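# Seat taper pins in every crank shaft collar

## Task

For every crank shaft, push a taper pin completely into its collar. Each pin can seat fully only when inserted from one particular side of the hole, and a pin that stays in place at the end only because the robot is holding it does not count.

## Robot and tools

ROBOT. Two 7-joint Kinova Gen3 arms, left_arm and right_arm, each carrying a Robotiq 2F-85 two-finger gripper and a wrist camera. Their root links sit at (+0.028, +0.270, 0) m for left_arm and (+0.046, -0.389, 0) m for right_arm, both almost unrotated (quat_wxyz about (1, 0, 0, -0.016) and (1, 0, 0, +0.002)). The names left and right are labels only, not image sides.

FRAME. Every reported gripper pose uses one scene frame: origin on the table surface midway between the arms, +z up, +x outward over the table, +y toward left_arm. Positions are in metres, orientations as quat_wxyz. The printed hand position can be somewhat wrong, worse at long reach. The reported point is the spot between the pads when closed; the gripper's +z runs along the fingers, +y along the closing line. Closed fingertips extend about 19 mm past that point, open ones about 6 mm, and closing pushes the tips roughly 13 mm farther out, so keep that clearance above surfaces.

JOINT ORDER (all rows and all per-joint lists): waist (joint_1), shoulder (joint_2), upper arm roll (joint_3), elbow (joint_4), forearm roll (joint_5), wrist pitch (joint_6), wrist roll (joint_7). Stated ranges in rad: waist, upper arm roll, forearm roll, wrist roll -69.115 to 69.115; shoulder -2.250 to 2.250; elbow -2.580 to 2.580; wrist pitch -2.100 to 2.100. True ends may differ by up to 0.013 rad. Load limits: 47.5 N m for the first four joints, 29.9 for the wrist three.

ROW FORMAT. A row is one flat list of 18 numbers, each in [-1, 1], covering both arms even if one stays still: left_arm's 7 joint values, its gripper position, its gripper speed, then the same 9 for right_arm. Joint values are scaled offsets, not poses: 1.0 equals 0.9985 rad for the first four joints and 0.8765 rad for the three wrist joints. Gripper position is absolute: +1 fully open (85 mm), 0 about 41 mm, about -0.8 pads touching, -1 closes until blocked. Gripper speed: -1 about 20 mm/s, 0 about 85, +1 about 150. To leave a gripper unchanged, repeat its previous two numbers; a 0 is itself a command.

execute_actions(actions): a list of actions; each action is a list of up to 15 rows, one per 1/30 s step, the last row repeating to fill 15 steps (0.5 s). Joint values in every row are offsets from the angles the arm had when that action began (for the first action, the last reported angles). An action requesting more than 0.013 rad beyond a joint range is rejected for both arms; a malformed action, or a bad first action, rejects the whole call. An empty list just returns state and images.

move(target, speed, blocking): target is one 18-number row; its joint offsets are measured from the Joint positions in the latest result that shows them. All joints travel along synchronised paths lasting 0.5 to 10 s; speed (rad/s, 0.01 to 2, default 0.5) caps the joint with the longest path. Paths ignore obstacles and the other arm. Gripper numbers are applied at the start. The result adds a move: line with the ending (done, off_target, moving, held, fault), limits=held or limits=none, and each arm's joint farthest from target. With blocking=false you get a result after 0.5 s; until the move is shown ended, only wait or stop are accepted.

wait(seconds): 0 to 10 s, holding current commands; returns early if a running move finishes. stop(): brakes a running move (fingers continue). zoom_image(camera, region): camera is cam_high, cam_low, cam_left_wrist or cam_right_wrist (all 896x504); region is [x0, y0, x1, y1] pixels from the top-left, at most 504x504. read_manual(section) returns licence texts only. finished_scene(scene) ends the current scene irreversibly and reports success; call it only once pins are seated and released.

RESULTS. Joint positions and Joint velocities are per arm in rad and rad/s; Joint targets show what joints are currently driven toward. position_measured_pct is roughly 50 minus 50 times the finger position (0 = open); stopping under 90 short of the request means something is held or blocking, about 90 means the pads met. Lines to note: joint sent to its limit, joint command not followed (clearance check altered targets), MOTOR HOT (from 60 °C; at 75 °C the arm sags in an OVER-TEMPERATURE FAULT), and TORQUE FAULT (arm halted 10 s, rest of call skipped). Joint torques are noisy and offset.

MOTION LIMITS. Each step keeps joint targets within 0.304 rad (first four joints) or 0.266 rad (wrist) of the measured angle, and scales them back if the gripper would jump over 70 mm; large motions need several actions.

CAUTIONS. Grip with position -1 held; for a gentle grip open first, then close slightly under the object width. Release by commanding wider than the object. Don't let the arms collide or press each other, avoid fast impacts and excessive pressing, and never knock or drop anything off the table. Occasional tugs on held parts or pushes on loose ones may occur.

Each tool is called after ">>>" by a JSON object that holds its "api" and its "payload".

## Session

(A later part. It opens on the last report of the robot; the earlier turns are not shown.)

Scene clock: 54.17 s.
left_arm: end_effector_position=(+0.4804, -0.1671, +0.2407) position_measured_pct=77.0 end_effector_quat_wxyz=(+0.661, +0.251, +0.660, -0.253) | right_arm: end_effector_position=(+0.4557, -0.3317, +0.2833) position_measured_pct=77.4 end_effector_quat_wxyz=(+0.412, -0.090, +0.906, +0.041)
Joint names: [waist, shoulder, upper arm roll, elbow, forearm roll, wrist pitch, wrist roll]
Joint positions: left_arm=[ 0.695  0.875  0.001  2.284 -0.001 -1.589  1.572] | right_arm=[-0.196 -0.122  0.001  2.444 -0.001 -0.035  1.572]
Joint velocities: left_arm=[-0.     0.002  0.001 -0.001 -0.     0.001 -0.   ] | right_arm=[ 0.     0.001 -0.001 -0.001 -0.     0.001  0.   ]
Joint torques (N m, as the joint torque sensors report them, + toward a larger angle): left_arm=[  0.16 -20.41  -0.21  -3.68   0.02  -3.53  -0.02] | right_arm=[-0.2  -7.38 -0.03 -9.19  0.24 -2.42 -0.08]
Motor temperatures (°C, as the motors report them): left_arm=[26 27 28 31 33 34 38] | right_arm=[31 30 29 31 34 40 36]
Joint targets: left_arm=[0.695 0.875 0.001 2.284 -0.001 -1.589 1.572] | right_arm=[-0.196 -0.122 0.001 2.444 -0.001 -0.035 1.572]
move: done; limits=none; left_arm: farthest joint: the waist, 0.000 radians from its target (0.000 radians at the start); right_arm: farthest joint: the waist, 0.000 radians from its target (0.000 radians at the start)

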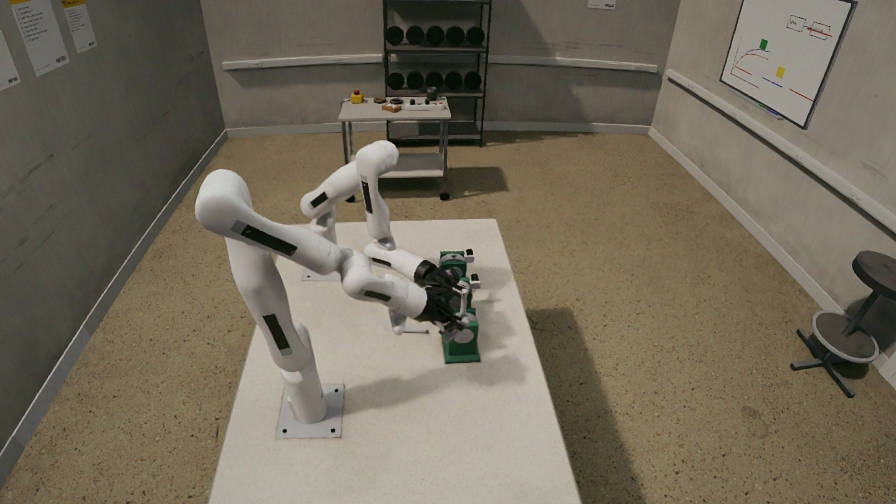

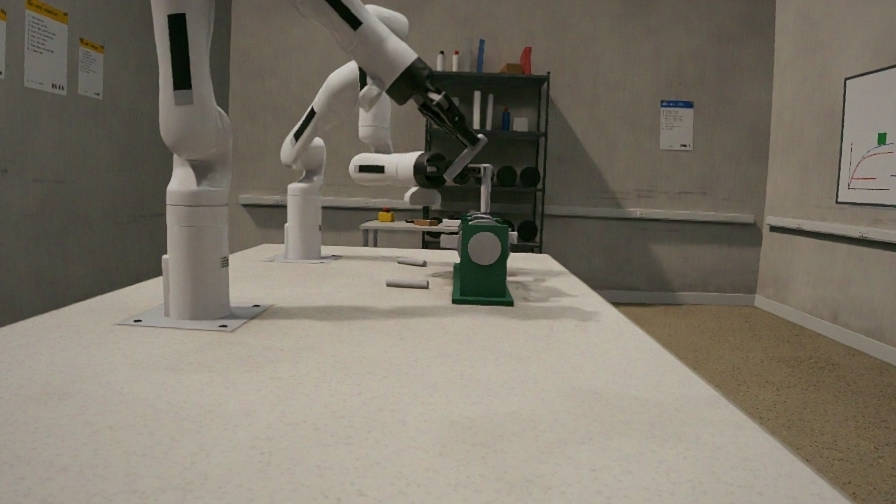

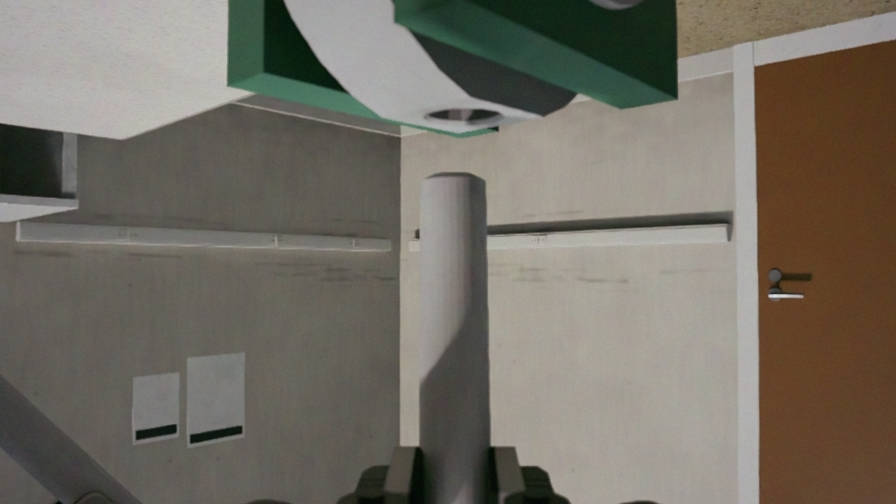

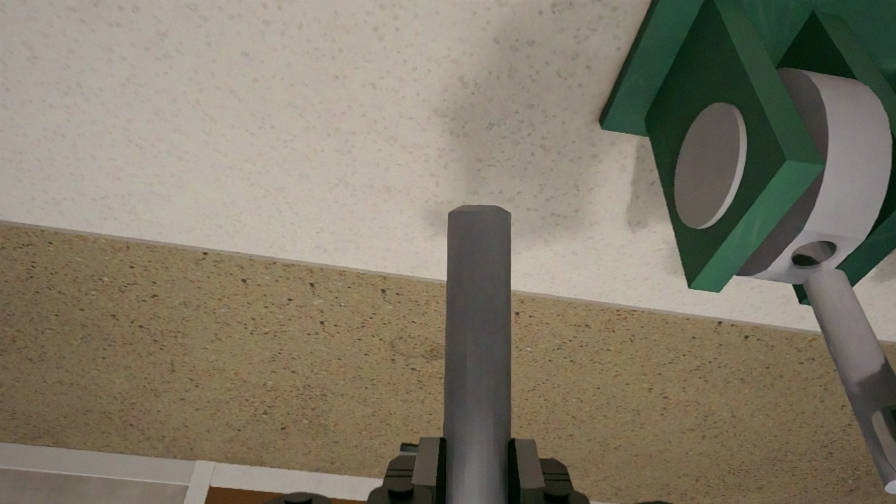

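>>> {"api": "move", "payload": {"target": [-0.005,0.02,0,-0.003,0,-0.0195,0,-1,0.3,0,0,0,0,0,0,0,-1,0.3], "speed": 0.06}}

>>> {"api": "zoom_image", "payload": {"camera": "cam_right_wrist", "region": [740,210,896,400]}}

Scene clock: 55.20 s.
left_arm: end_effector_position=(+0.4826, -0.1649, +0.2345) position_measured_pct=77.0 end_effector_quat_wxyz=(+0.662, +0.250, +0.661, -0.251) | right_arm: end_effector_position=(+0.4557, -0.3317, +0.2833) position_measured_pct=77.4 end_effector_quat_wxyz=(+0.412, -0.090, +0.906, +0.041)
Joint names: [waist, shoulder, upper arm roll, elbow, forearm roll, wrist pitch, wrist roll]
Joint positions: left_arm=[ 0.69   0.894  0.001  2.281 -0.001 -1.606  1.572] | right_arm=[-0.196 -0.122  0.001  2.444 -0.001 -0.035  1.572]
Joint velocities: left_arm=[-0.     0.003  0.001  0.001  0.     0.     0.   ] | right_arm=[-0.     0.001 -0.     0.    -0.    -0.     0.   ]
Joint torques (N m, as the joint torque sensors report them, + toward a larger angle): left_arm=[ -0.05 -20.21   0.24  -3.17  -0.06  -3.71  -0.03] | right_arm=[-0.24 -7.18  0.19 -9.17  0.16 -2.43 -0.09]
Motor temperatures (°C, as the motors report them): left_arm=[26 27 28 31 33 34 38] | right_arm=[31 30 29 31 34 40 36]
Joint targets: left_arm=[0.690 0.895 0.001 2.281 -0.001 -1.606 1.572] | right_arm=[-0.196 -0.122 0.001 2.444 -0.001 -0.035 1.572]
move: done; limits=none; left_arm: farthest joint: the shoulder, 0.001 radians from its target (0.020 radians at the start); right_arm: farthest joint: the waist, 0.000 radians from its target (0.000 radians at the start)

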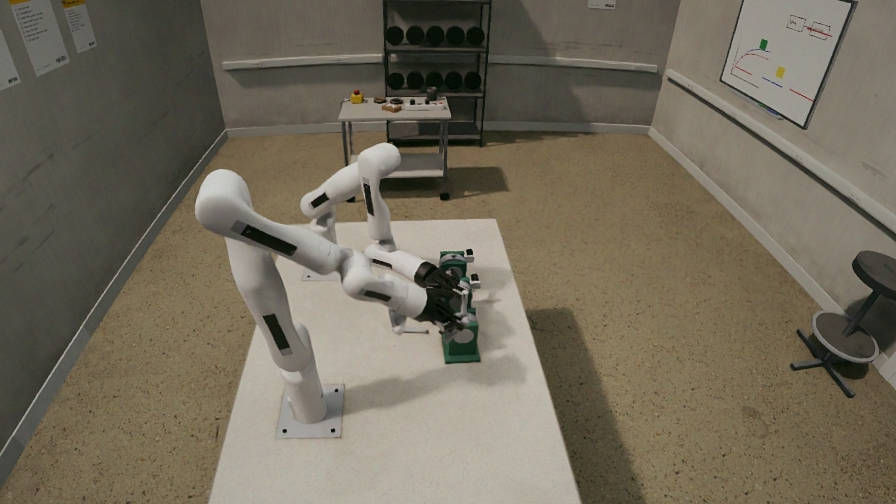

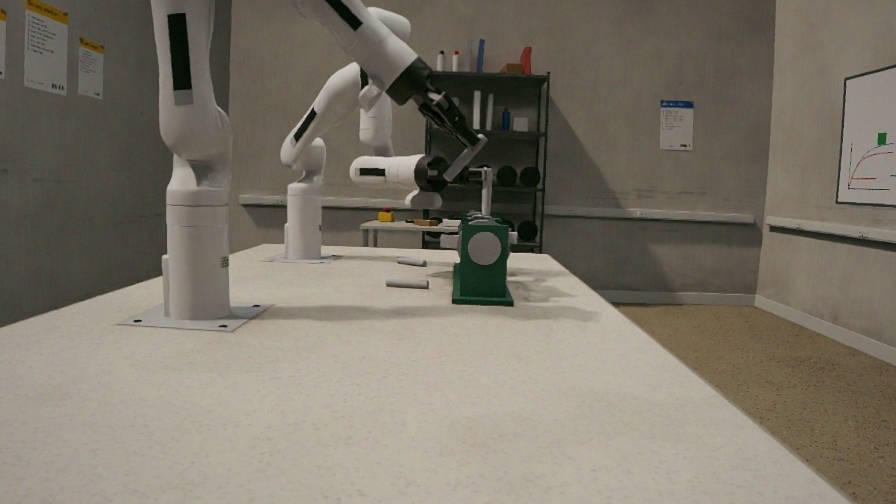

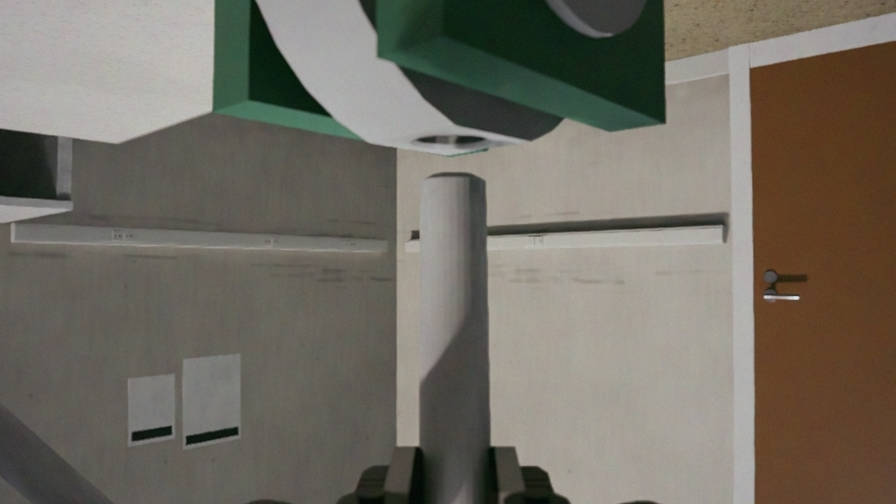

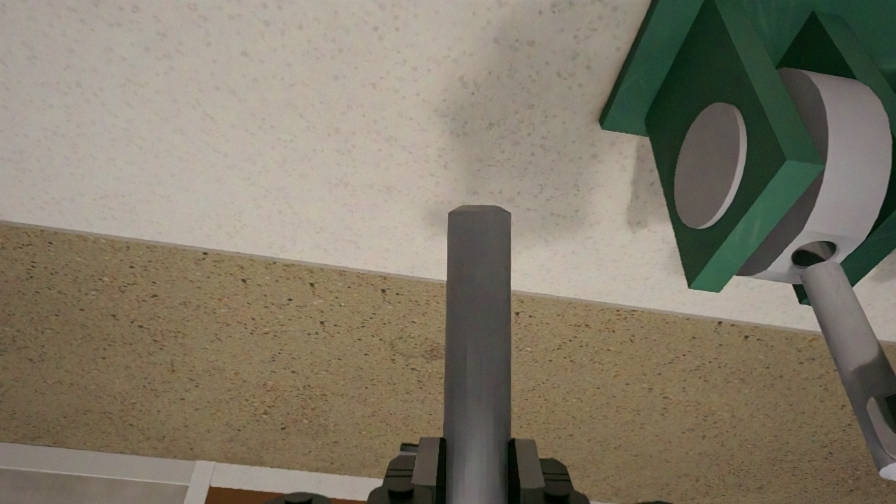

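Region (740, 210, 896, 400) of cam_right_wrist's 896x504 image, scaled by 2.653; it fills the left 414 columns of this view, and the rest is white.

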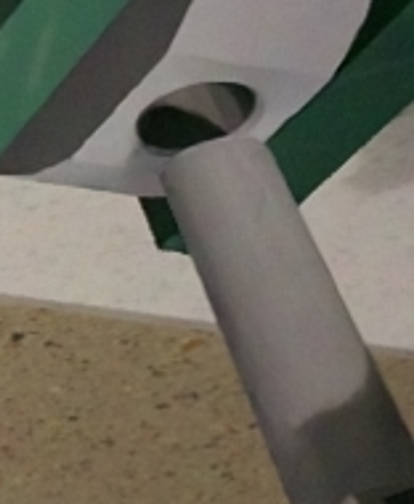

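>>> {"api": "move", "payload": {"target": [0.0007,0.035,0,-0.0063,0,-0.033,0,-1,0.3,0,0,0,0,0,0,0,-1,0.3], "speed": 0.05}}

Scene clock: 56.33 s.
left_arm: end_effector_position=(+0.4823, -0.1652, +0.2236) position_measured_pct=77.0 end_effector_quat_wxyz=(+0.662, +0.250, +0.661, -0.251) | right_arm: end_effector_position=(+0.4557, -0.3317, +0.2833) position_measured_pct=77.4 end_effector_quat_wxyz=(+0.412, -0.090, +0.906, +0.041)
Joint names: [waist, shoulder, upper arm roll, elbow, forearm roll, wrist pitch, wrist roll]
Joint positions: left_arm=[ 0.691  0.929  0.001  2.275 -0.001 -1.635  1.572] | right_arm=[-0.196 -0.122  0.001  2.444 -0.001 -0.035  1.572]
Joint velocities: left_arm=[ 0.001  0.002  0.002 -0.    -0.    -0.    -0.   ] | right_arm=[ 0.    -0.001  0.001  0.002  0.     0.    -0.   ]
Joint torques (N m, as the joint torque sensors report them, + toward a larger angle): left_arm=[  0.21 -20.84   0.1   -3.32  -0.3   -3.74  -0.07] | right_arm=[-0.04 -7.58  0.19 -9.18 -0.17 -2.61 -0.15]
Motor temperatures (°C, as the motors report them): left_arm=[26 27 28 31 33 34 38] | right_arm=[31 30 29 31 34 40 36]
Joint targets: left_arm=[0.691 0.929 0.001 2.274 -0.001 -1.635 1.572] | right_arm=[-0.196 -0.122 0.001 2.444 -0.001 -0.035 1.572]
move: done; limits=none; left_arm: farthest joint: the waist, 0.000 radians from its target (0.001 radians at the start); right_arm: farthest joint: the waist, 0.000 radians from its target (0.000 radians at the start)

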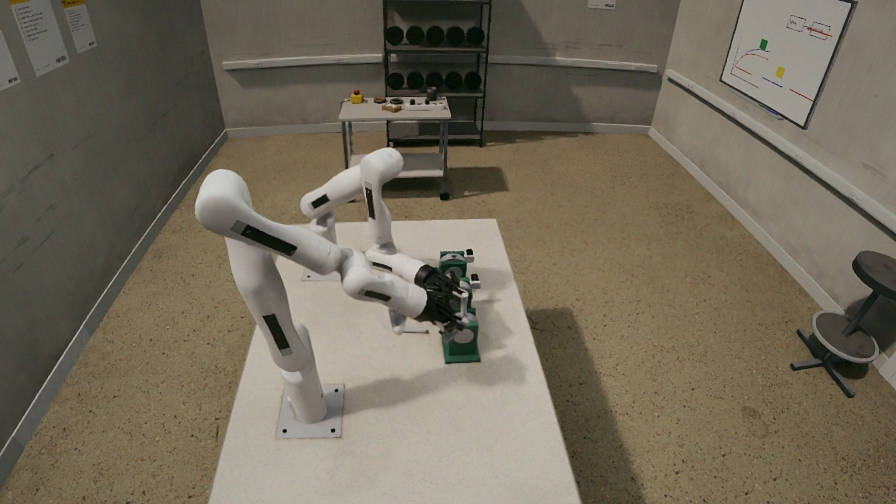

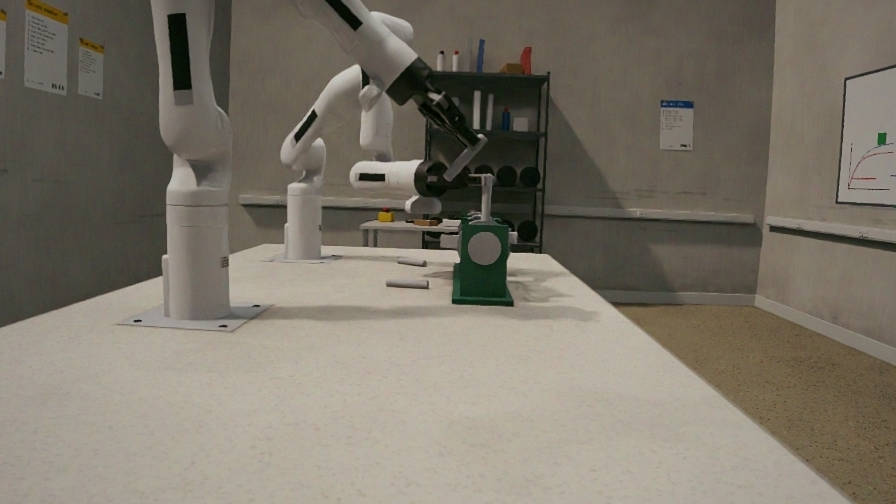

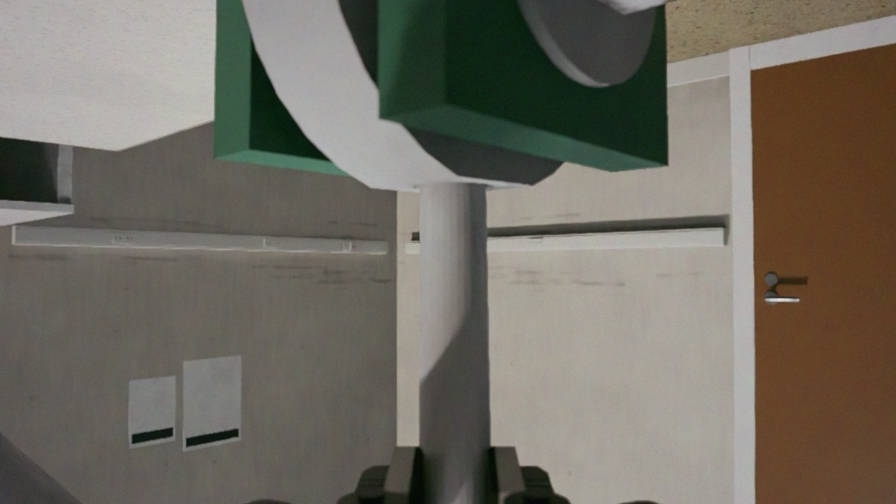

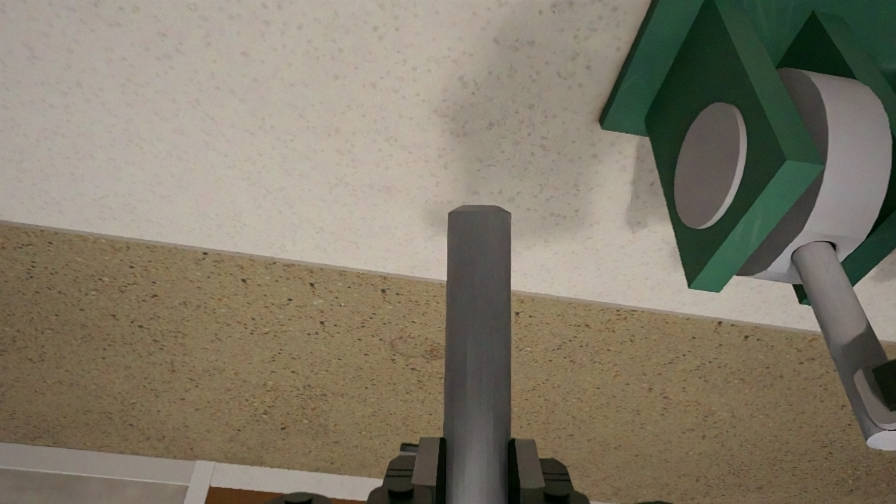

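>>> {"api": "move", "payload": {"target": [0,0.056,0,-0.0125,0,-0.0496,0,-1,0.3,0.2,0.2,0,-0.1,0,-0.9,0,-1,0.3], "speed": 0.65}}

>>> {"api": "move", "payload": {"target": [0,0,0,0,0,0,0,-0.2,0.3,0,0.3,0,-0.1,0,-0.4,0,-1,0.3], "speed": 0.8}}

Scene clock: 58.43 s.
left_arm: end_effector_position=(+0.4822, -0.1652, +0.2055) position_measured_pct=77.0 end_effector_quat_wxyz=(+0.662, +0.250, +0.661, -0.252) | right_arm: end_effector_position=(+0.5966, -0.4145, +0.4593) position_measured_pct=77.4 end_effector_quat_wxyz=(+0.697, +0.001, +0.717, -0.001)
Joint names: [waist, shoulder, upper arm roll, elbow, forearm roll, wrist pitch, wrist roll]
Joint positions: left_arm=[ 0.691  0.985  0.001  2.262 -0.001 -1.678  1.572] | right_arm=[ 0.004  0.078  0.001  2.344 -0.001 -0.824  1.572]
Joint velocities: left_arm=[-0.001  0.     0.001 -0.     0.     0.001 -0.   ] | right_arm=[ 0.002  0.002 -0.001  0.001 -0.    -0.001  0.   ]
Joint torques (N m, as the joint torque sensors report them, + toward a larger angle): left_arm=[  0.04 -20.41   0.12  -2.99   0.23  -3.62  -0.28] | right_arm=[ -0.77 -11.67   0.25  -9.19   0.27  -3.17  -0.03]
Motor temperatures (°C, as the motors report them): left_arm=[26 27 28 31 33 34 38] | right_arm=[31 30 29 31 34 40 36]
Joint targets: left_arm=[0.691 0.985 0.001 2.262 -0.001 -1.678 1.572] | right_arm=[0.004 0.078 0.001 2.344 -0.001 -0.824 1.572]
move: done; limits=none; left_arm: farthest joint: the waist, 0.000 radians from its target (0.000 radians at the start); right_arm: farthest joint: the waist, 0.000 radians from its target (0.199 radians at the start)

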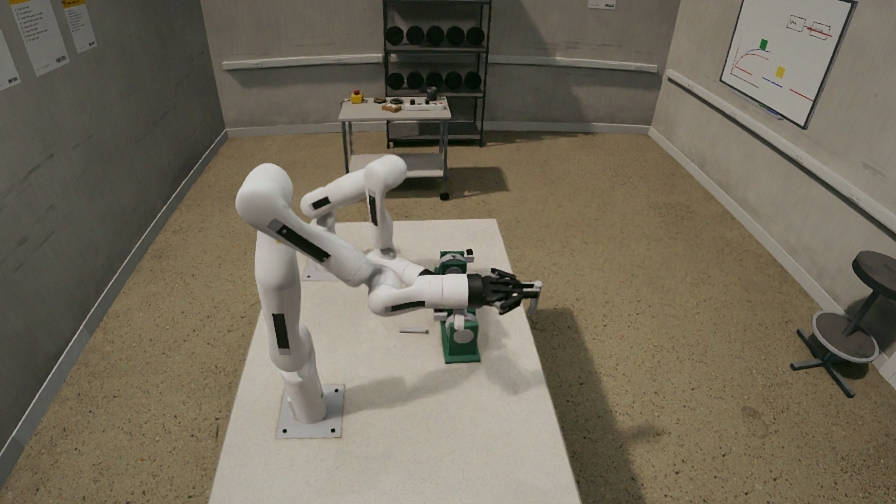

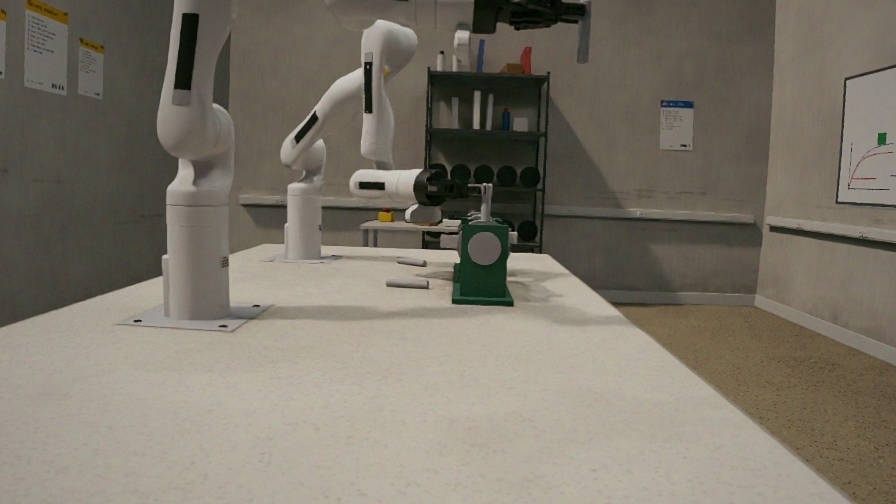

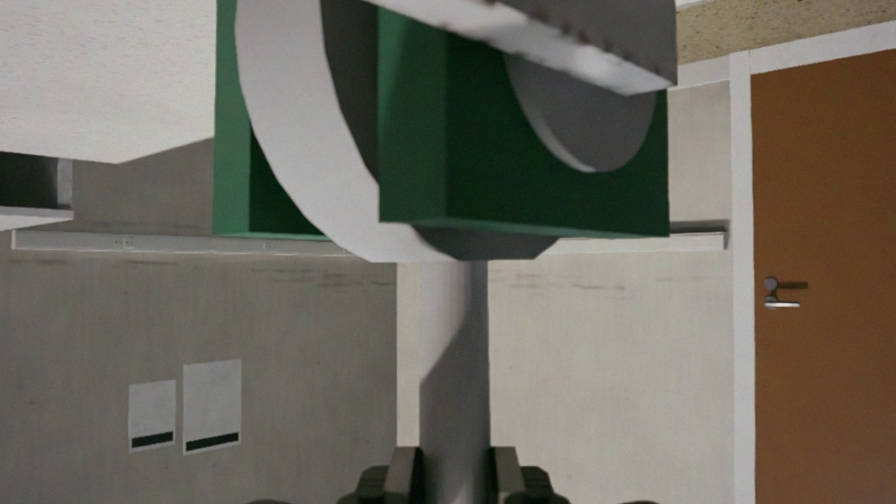

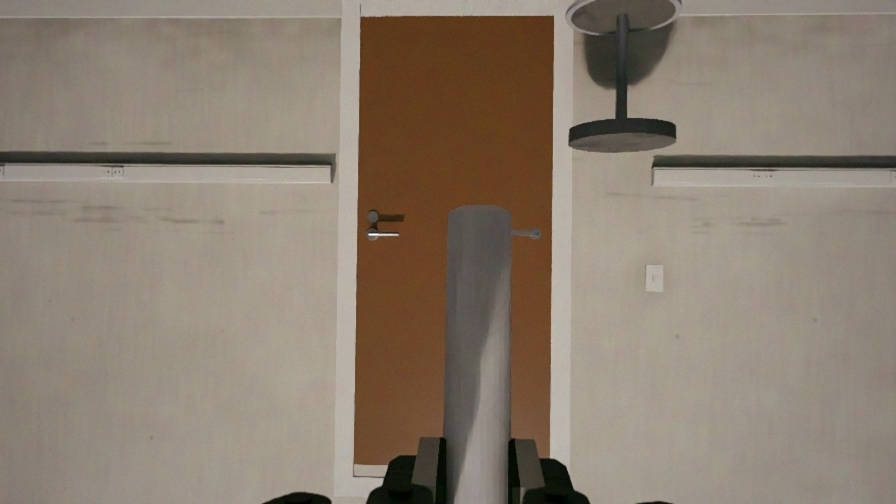

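Scene clock: 59.50 s.
left_arm: end_effector_position=(+0.4822, -0.1652, +0.2055) position_measured_pct=59.9 end_effector_quat_wxyz=(+0.662, +0.250, +0.661, -0.252) | right_arm: end_effector_position=(+0.6656, -0.4145, +0.4416) position_measured_pct=77.4 end_effector_quat_wxyz=(+0.749, +0.001, +0.662, -0.001)
Joint names: [waist, shoulder, upper arm roll, elbow, forearm roll, wrist pitch, wrist roll]
Joint positions: left_arm=[ 0.691  0.985  0.001  2.262 -0.001 -1.678  1.572] | right_arm=[ 0.004  0.377  0.001  2.244 -0.001 -1.174  1.572]
Joint velocities: left_arm=[ 0.001 -0.     0.001 -0.001  0.    -0.001 -0.   ] | right_arm=[ 0.     0.004 -0.001  0.    -0.    -0.001 -0.   ]
Joint torques (N m, as the joint torque sensors report them, + toward a larger angle): left_arm=[ -0.23 -19.77   0.07  -2.41  -0.13  -3.08  -0.39] | right_arm=[  0.16 -16.36   0.35  -7.37  -0.08  -3.3   -0.06]
Motor temperatures (°C, as the motors report them): left_arm=[26 27 28 31 33 34 38] | right_arm=[31 30 29 31 34 40 36]
Joint targets: left_arm=[0.691 0.985 0.001 2.262 -0.001 -1.678 1.572] | right_arm=[0.004 0.377 0.001 2.244 -0.001 -1.174 1.572]
move: done; limits=none; left_arm: farthest joint: the waist, 0.000 radians from its target (0.000 radians at the start); right_arm: farthest joint: the wrist pitch, 0.001 radians from its target (0.351 radians at the start)

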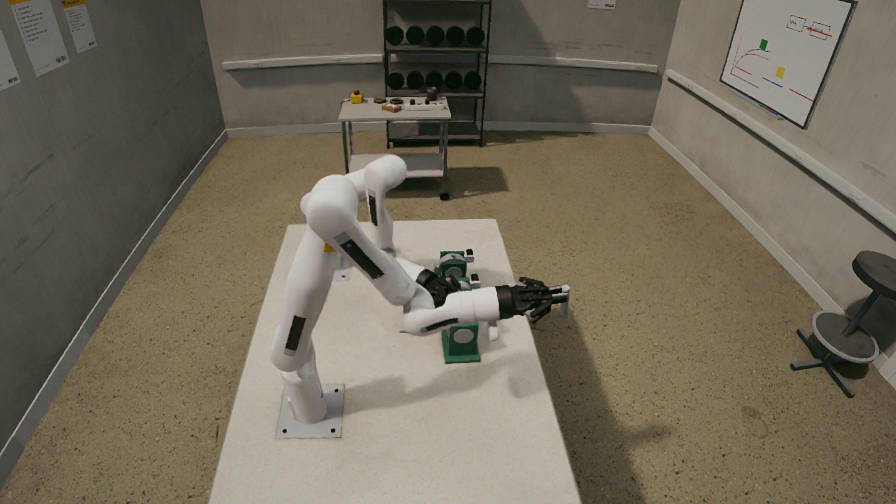

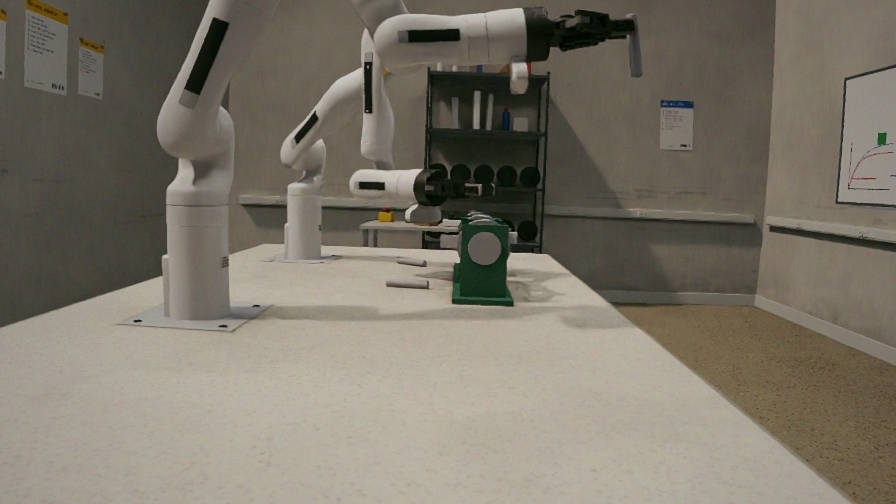

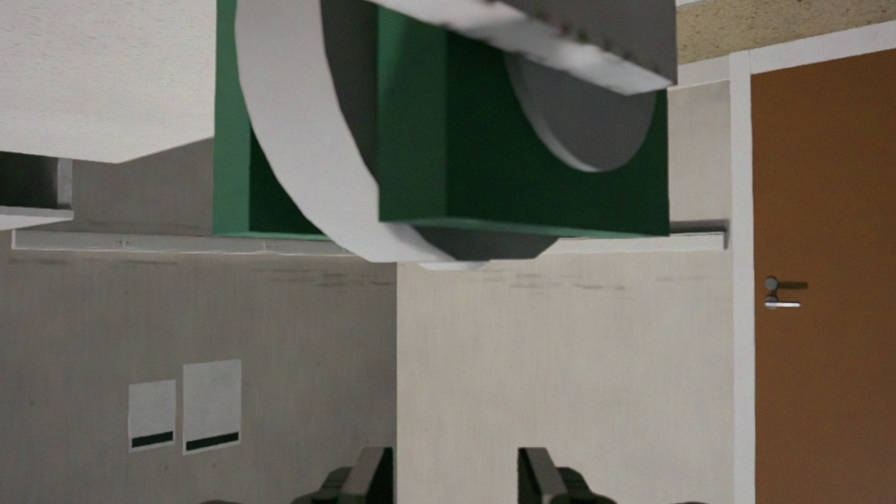

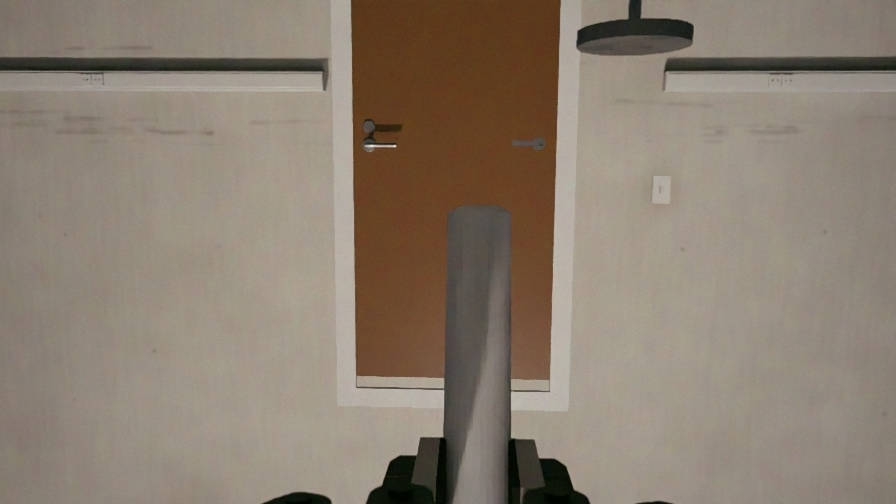

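>>> {"api": "move", "payload": {"target": [-0.45,-0.65,0,0.1,0,0.9,0,-1,0.3,-0.2,0.2,0,-0.053,0,-0.1,0,-1,0.3], "speed": 0.9}}

>>> {"api": "move", "payload": {"target": [-0.3,-0.458,0,0.082,0,0.975,0,-1,0.3,-0.687,0.2,0,0,0,-0.155,0,-1,0.3], "speed": 0.9}}

>>> {"api": "move", "payload": {"target": [0,0,0,0,0,0,0,-1,0.3,0,0.12,0,-0.003,0,-0.133,0,-1,0.3], "speed": 0.3}}

Scene clock: 61.87 s.
left_arm: end_effector_position=(+0.5755, +0.0895, +0.3247) position_measured_pct=91.7 end_effector_quat_wxyz=(+0.612, +0.108, +0.779, -0.085) | right_arm: end_effector_position=(+0.6924, -0.2842, +0.3649) position_measured_pct=77.4 end_effector_quat_wxyz=(+0.726, -0.068, +0.681, +0.072)
Joint names: [waist, shoulder, upper arm roll, elbow, forearm roll, wrist pitch, wrist roll]
Joint positions: left_arm=[ 0.242  0.336  0.001  2.362 -0.001 -0.89   1.572] | right_arm=[-0.196  0.577  0.001  2.191 -0.001 -1.262  1.572]
Joint velocities: left_arm=[-0.001 -0.003 -0.    -0.     0.     0.001  0.   ] | right_arm=[-0.    -0.001  0.001 -0.    -0.    -0.     0.   ]
Joint torques (N m, as the joint torque sensors report them, + toward a larger angle): left_arm=[  0.13 -13.63  -0.07  -7.06  -0.05  -3.12  -0.23] | right_arm=[ -0.15 -19.22   0.56  -6.77   0.2   -3.18   0.06]
Motor temperatures (°C, as the motors report them): left_arm=[26 27 28 31 33 34 38] | right_arm=[31 30 29 31 34 40 36]
Joint targets: left_arm=[0.241 0.336 0.001 2.362 -0.001 -0.890 1.572] | right_arm=[-0.196 0.577 0.001 2.191 -0.001 -1.262 1.572]
move: done; limits=none; left_arm: farthest joint: the waist, 0.000 radians from its target (0.449 radians at the start); right_arm: farthest joint: the waist, 0.000 radians from its target (0.199 radians at the start)

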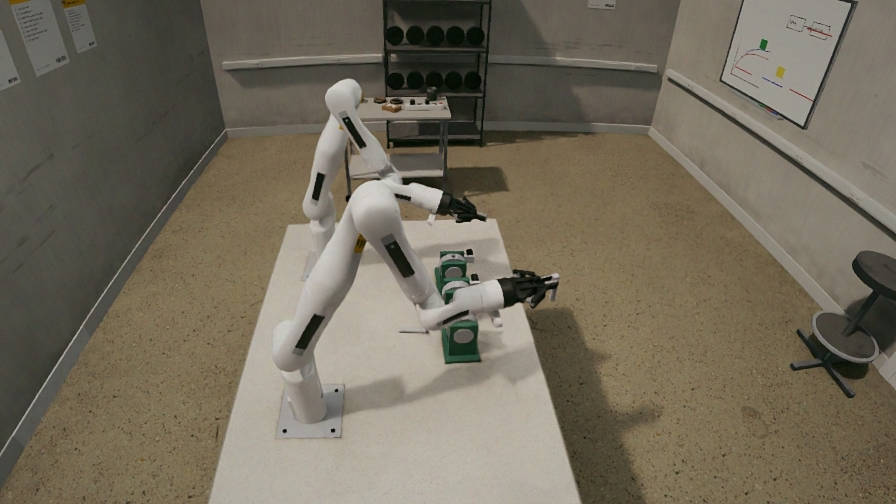

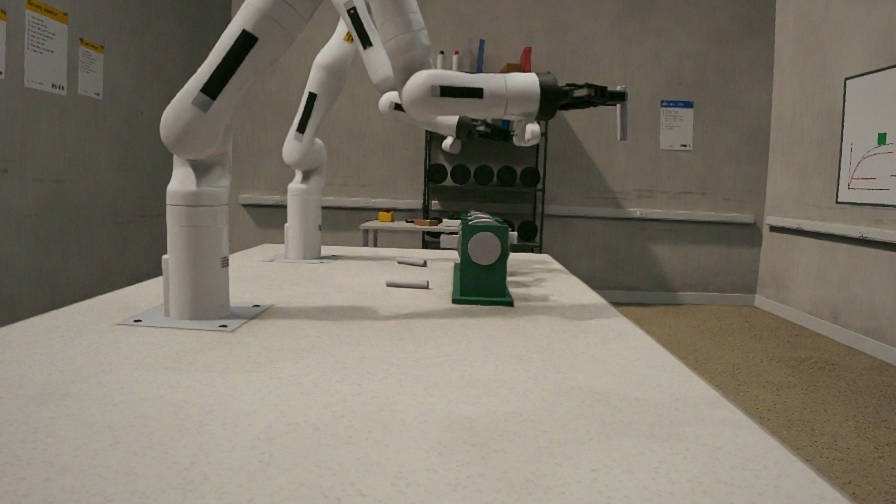

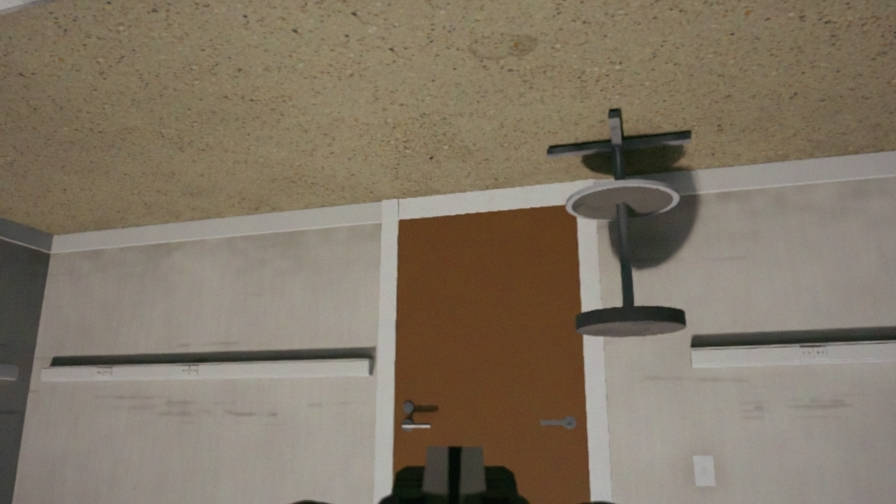

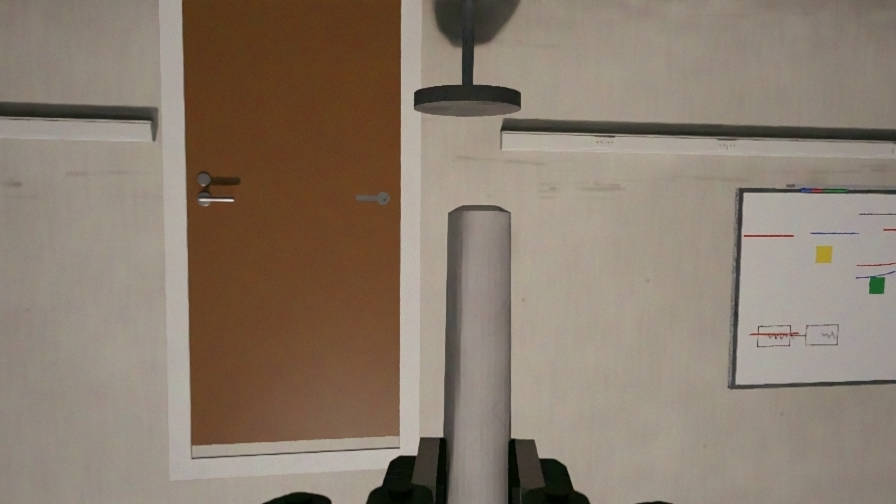

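Scene clock: 63.47 s.
left_arm: end_effector_position=(+0.4417, +0.2553, +0.2831) position_measured_pct=91.7 end_effector_quat_wxyz=(+0.414, -0.011, +0.910, +0.005) | right_arm: end_effector_position=(+0.4836, +0.1063, +0.2756) position_measured_pct=77.4 end_effector_quat_wxyz=(+0.640, -0.302, +0.639, +0.302)
Joint names: [waist, shoulder, upper arm roll, elbow, forearm roll, wrist pitch, wrist roll]
Joint positions: left_arm=[-0.058 -0.121  0.001  2.444 -0.001 -0.035  1.572] | right_arm=[-0.882  0.776  0.001  2.191 -0.001 -1.398  1.572]
Joint velocities: left_arm=[-0.001 -0.002  0.     0.     0.     0.001 -0.   ] | right_arm=[-0.003 -0.002 -0.001 -0.001 -0.     0.     0.   ]
Joint torques (N m, as the joint torque sensors report them, + toward a larger angle): left_arm=[-0.59 -6.48 -0.09 -8.8   0.   -2.26 -0.15] | right_arm=[  0.01 -20.76   0.44  -4.95  -0.17  -3.24  -0.12]
Motor temperatures (°C, as the motors report them): left_arm=[26 27 28 31 33 34 38] | right_arm=[31 30 29 31 34 40 36]
Joint targets: left_arm=[-0.058 -0.121 0.001 2.444 -0.001 -0.035 1.572] | right_arm=[-0.882 0.777 0.001 2.191 -0.001 -1.398 1.572]
move: done; limits=none; left_arm: farthest joint: the waist, 0.000 radians from its target (0.299 radians at the start); right_arm: farthest joint: the waist, 0.000 radians from its target (0.686 radians at the start)

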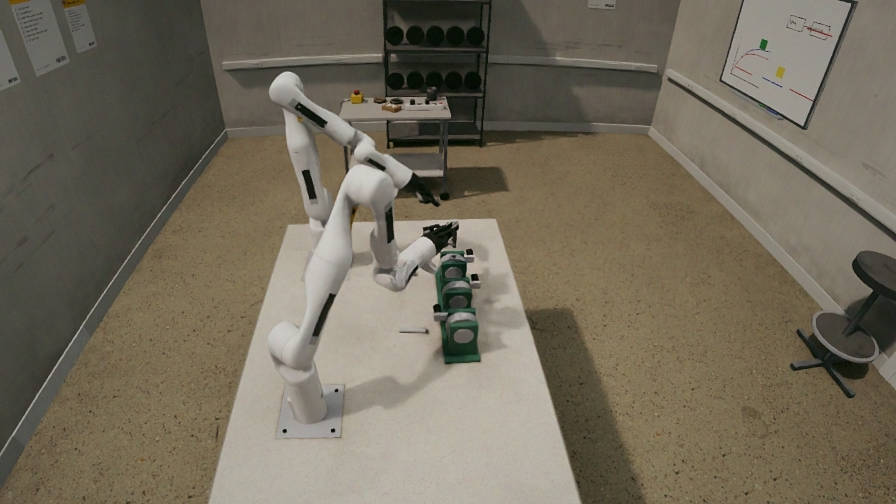

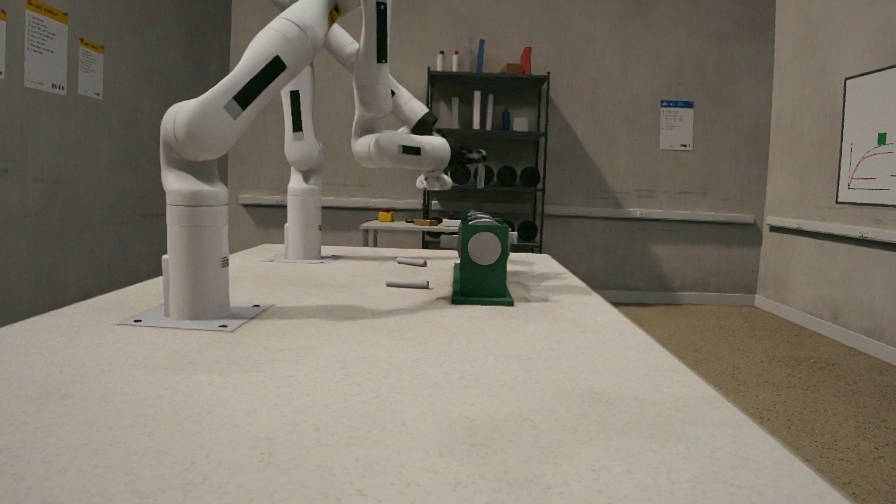

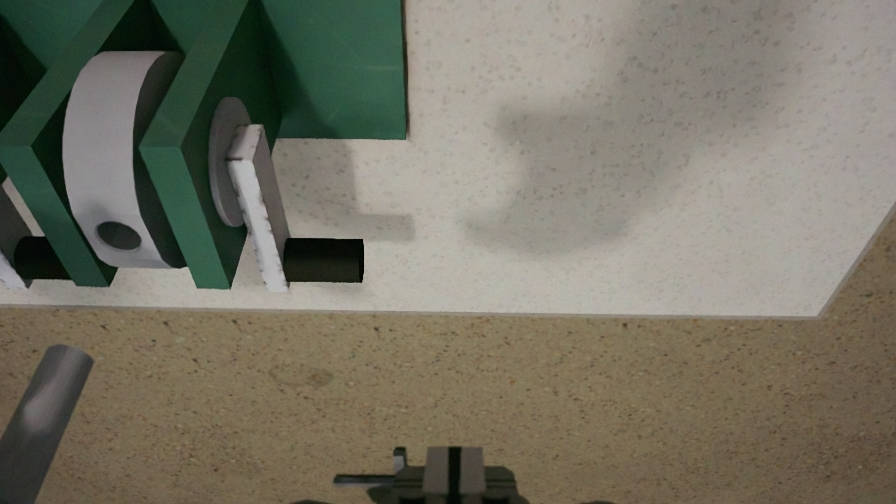

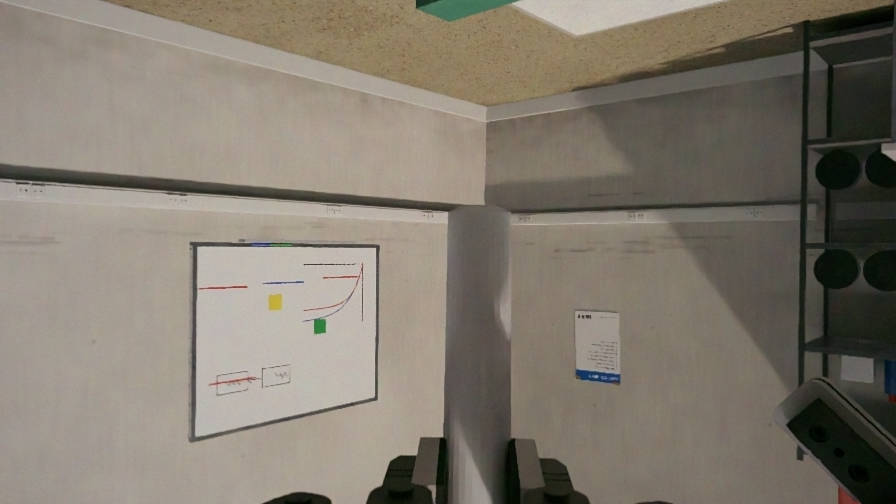

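Scene clock: 64.33 s.
left_arm: end_effector_position=(+0.4417, +0.2553, +0.2831) position_measured_pct=91.7 end_effector_quat_wxyz=(+0.414, -0.011, +0.910, +0.005) | right_arm: end_effector_position=(+0.4819, +0.1042, +0.2340) position_measured_pct=77.4 end_effector_quat_wxyz=(+0.640, -0.303, +0.639, +0.302)
Joint names: [waist, shoulder, upper arm roll, elbow, forearm roll, wrist pitch, wrist roll]
Joint positions: left_arm=[-0.058 -0.121  0.001  2.444 -0.001 -0.035  1.572] | right_arm=[-0.882  0.896  0.001  2.188 -0.001 -1.514  1.572]
Joint velocities: left_arm=[ 0.    -0.001  0.002  0.     0.    -0.002 -0.   ] | right_arm=[ 0.     0.003  0.001  0.    -0.    -0.002  0.   ]
Joint torques (N m, as the joint torque sensors report them, + toward a larger angle): left_arm=[-0.25 -6.69 -0.4  -8.73 -0.17 -2.43 -0.2 ] | right_arm=[ -0.07 -21.17   0.57  -4.05   0.1   -3.15  -0.01]
Motor temperatures (°C, as the motors report them): left_arm=[26 27 28 31 33 34 38] | right_arm=[31 30 29 31 34 40 36]
Joint targets: left_arm=[-0.058 -0.121 0.001 2.444 -0.001 -0.035 1.572] | right_arm=[-0.882 0.896 0.001 2.188 -0.001 -1.514 1.572]
move: done; limits=none; left_arm: farthest joint: the waist, 0.000 radians from its target (0.000 radians at the start); right_arm: farthest joint: the waist, 0.000 radians from its target (0.000 radians at the start)

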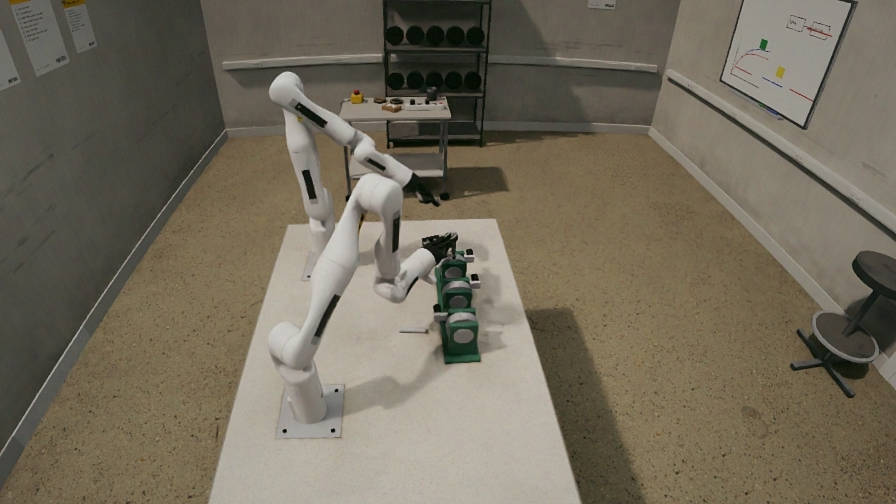

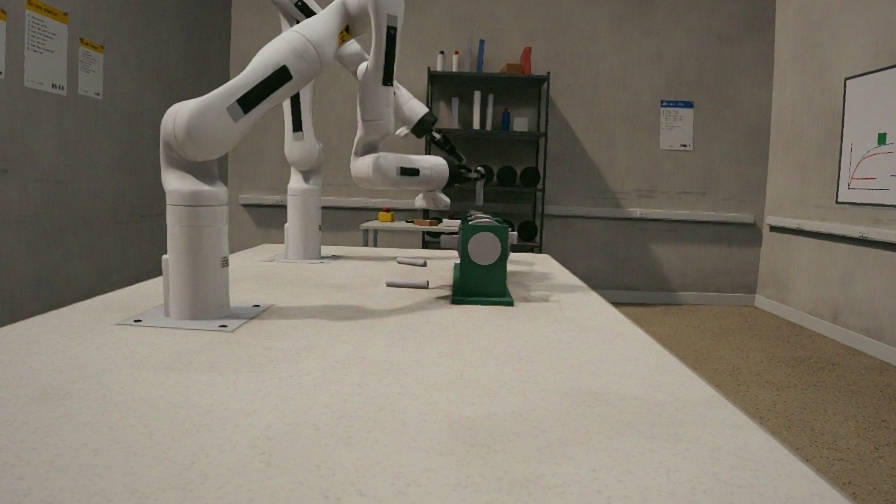

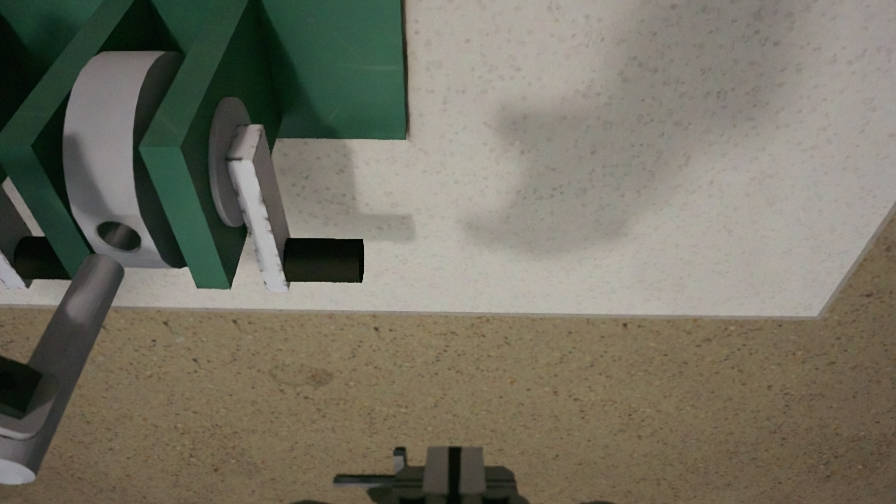

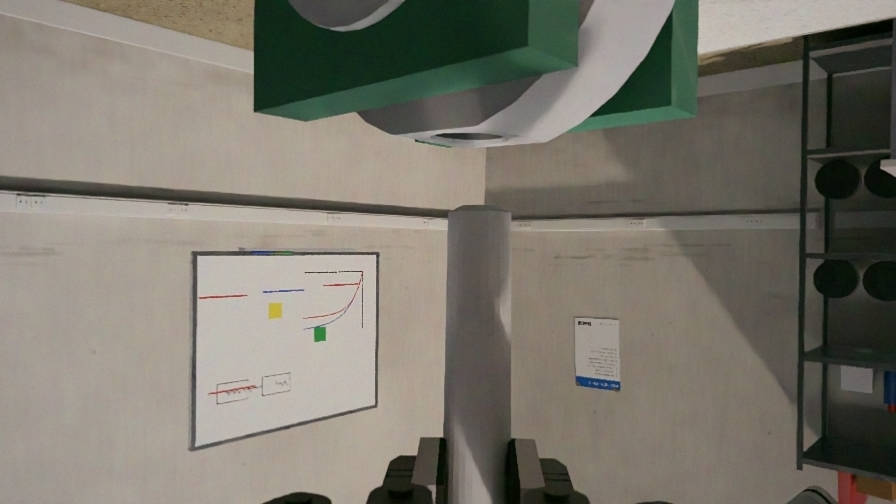

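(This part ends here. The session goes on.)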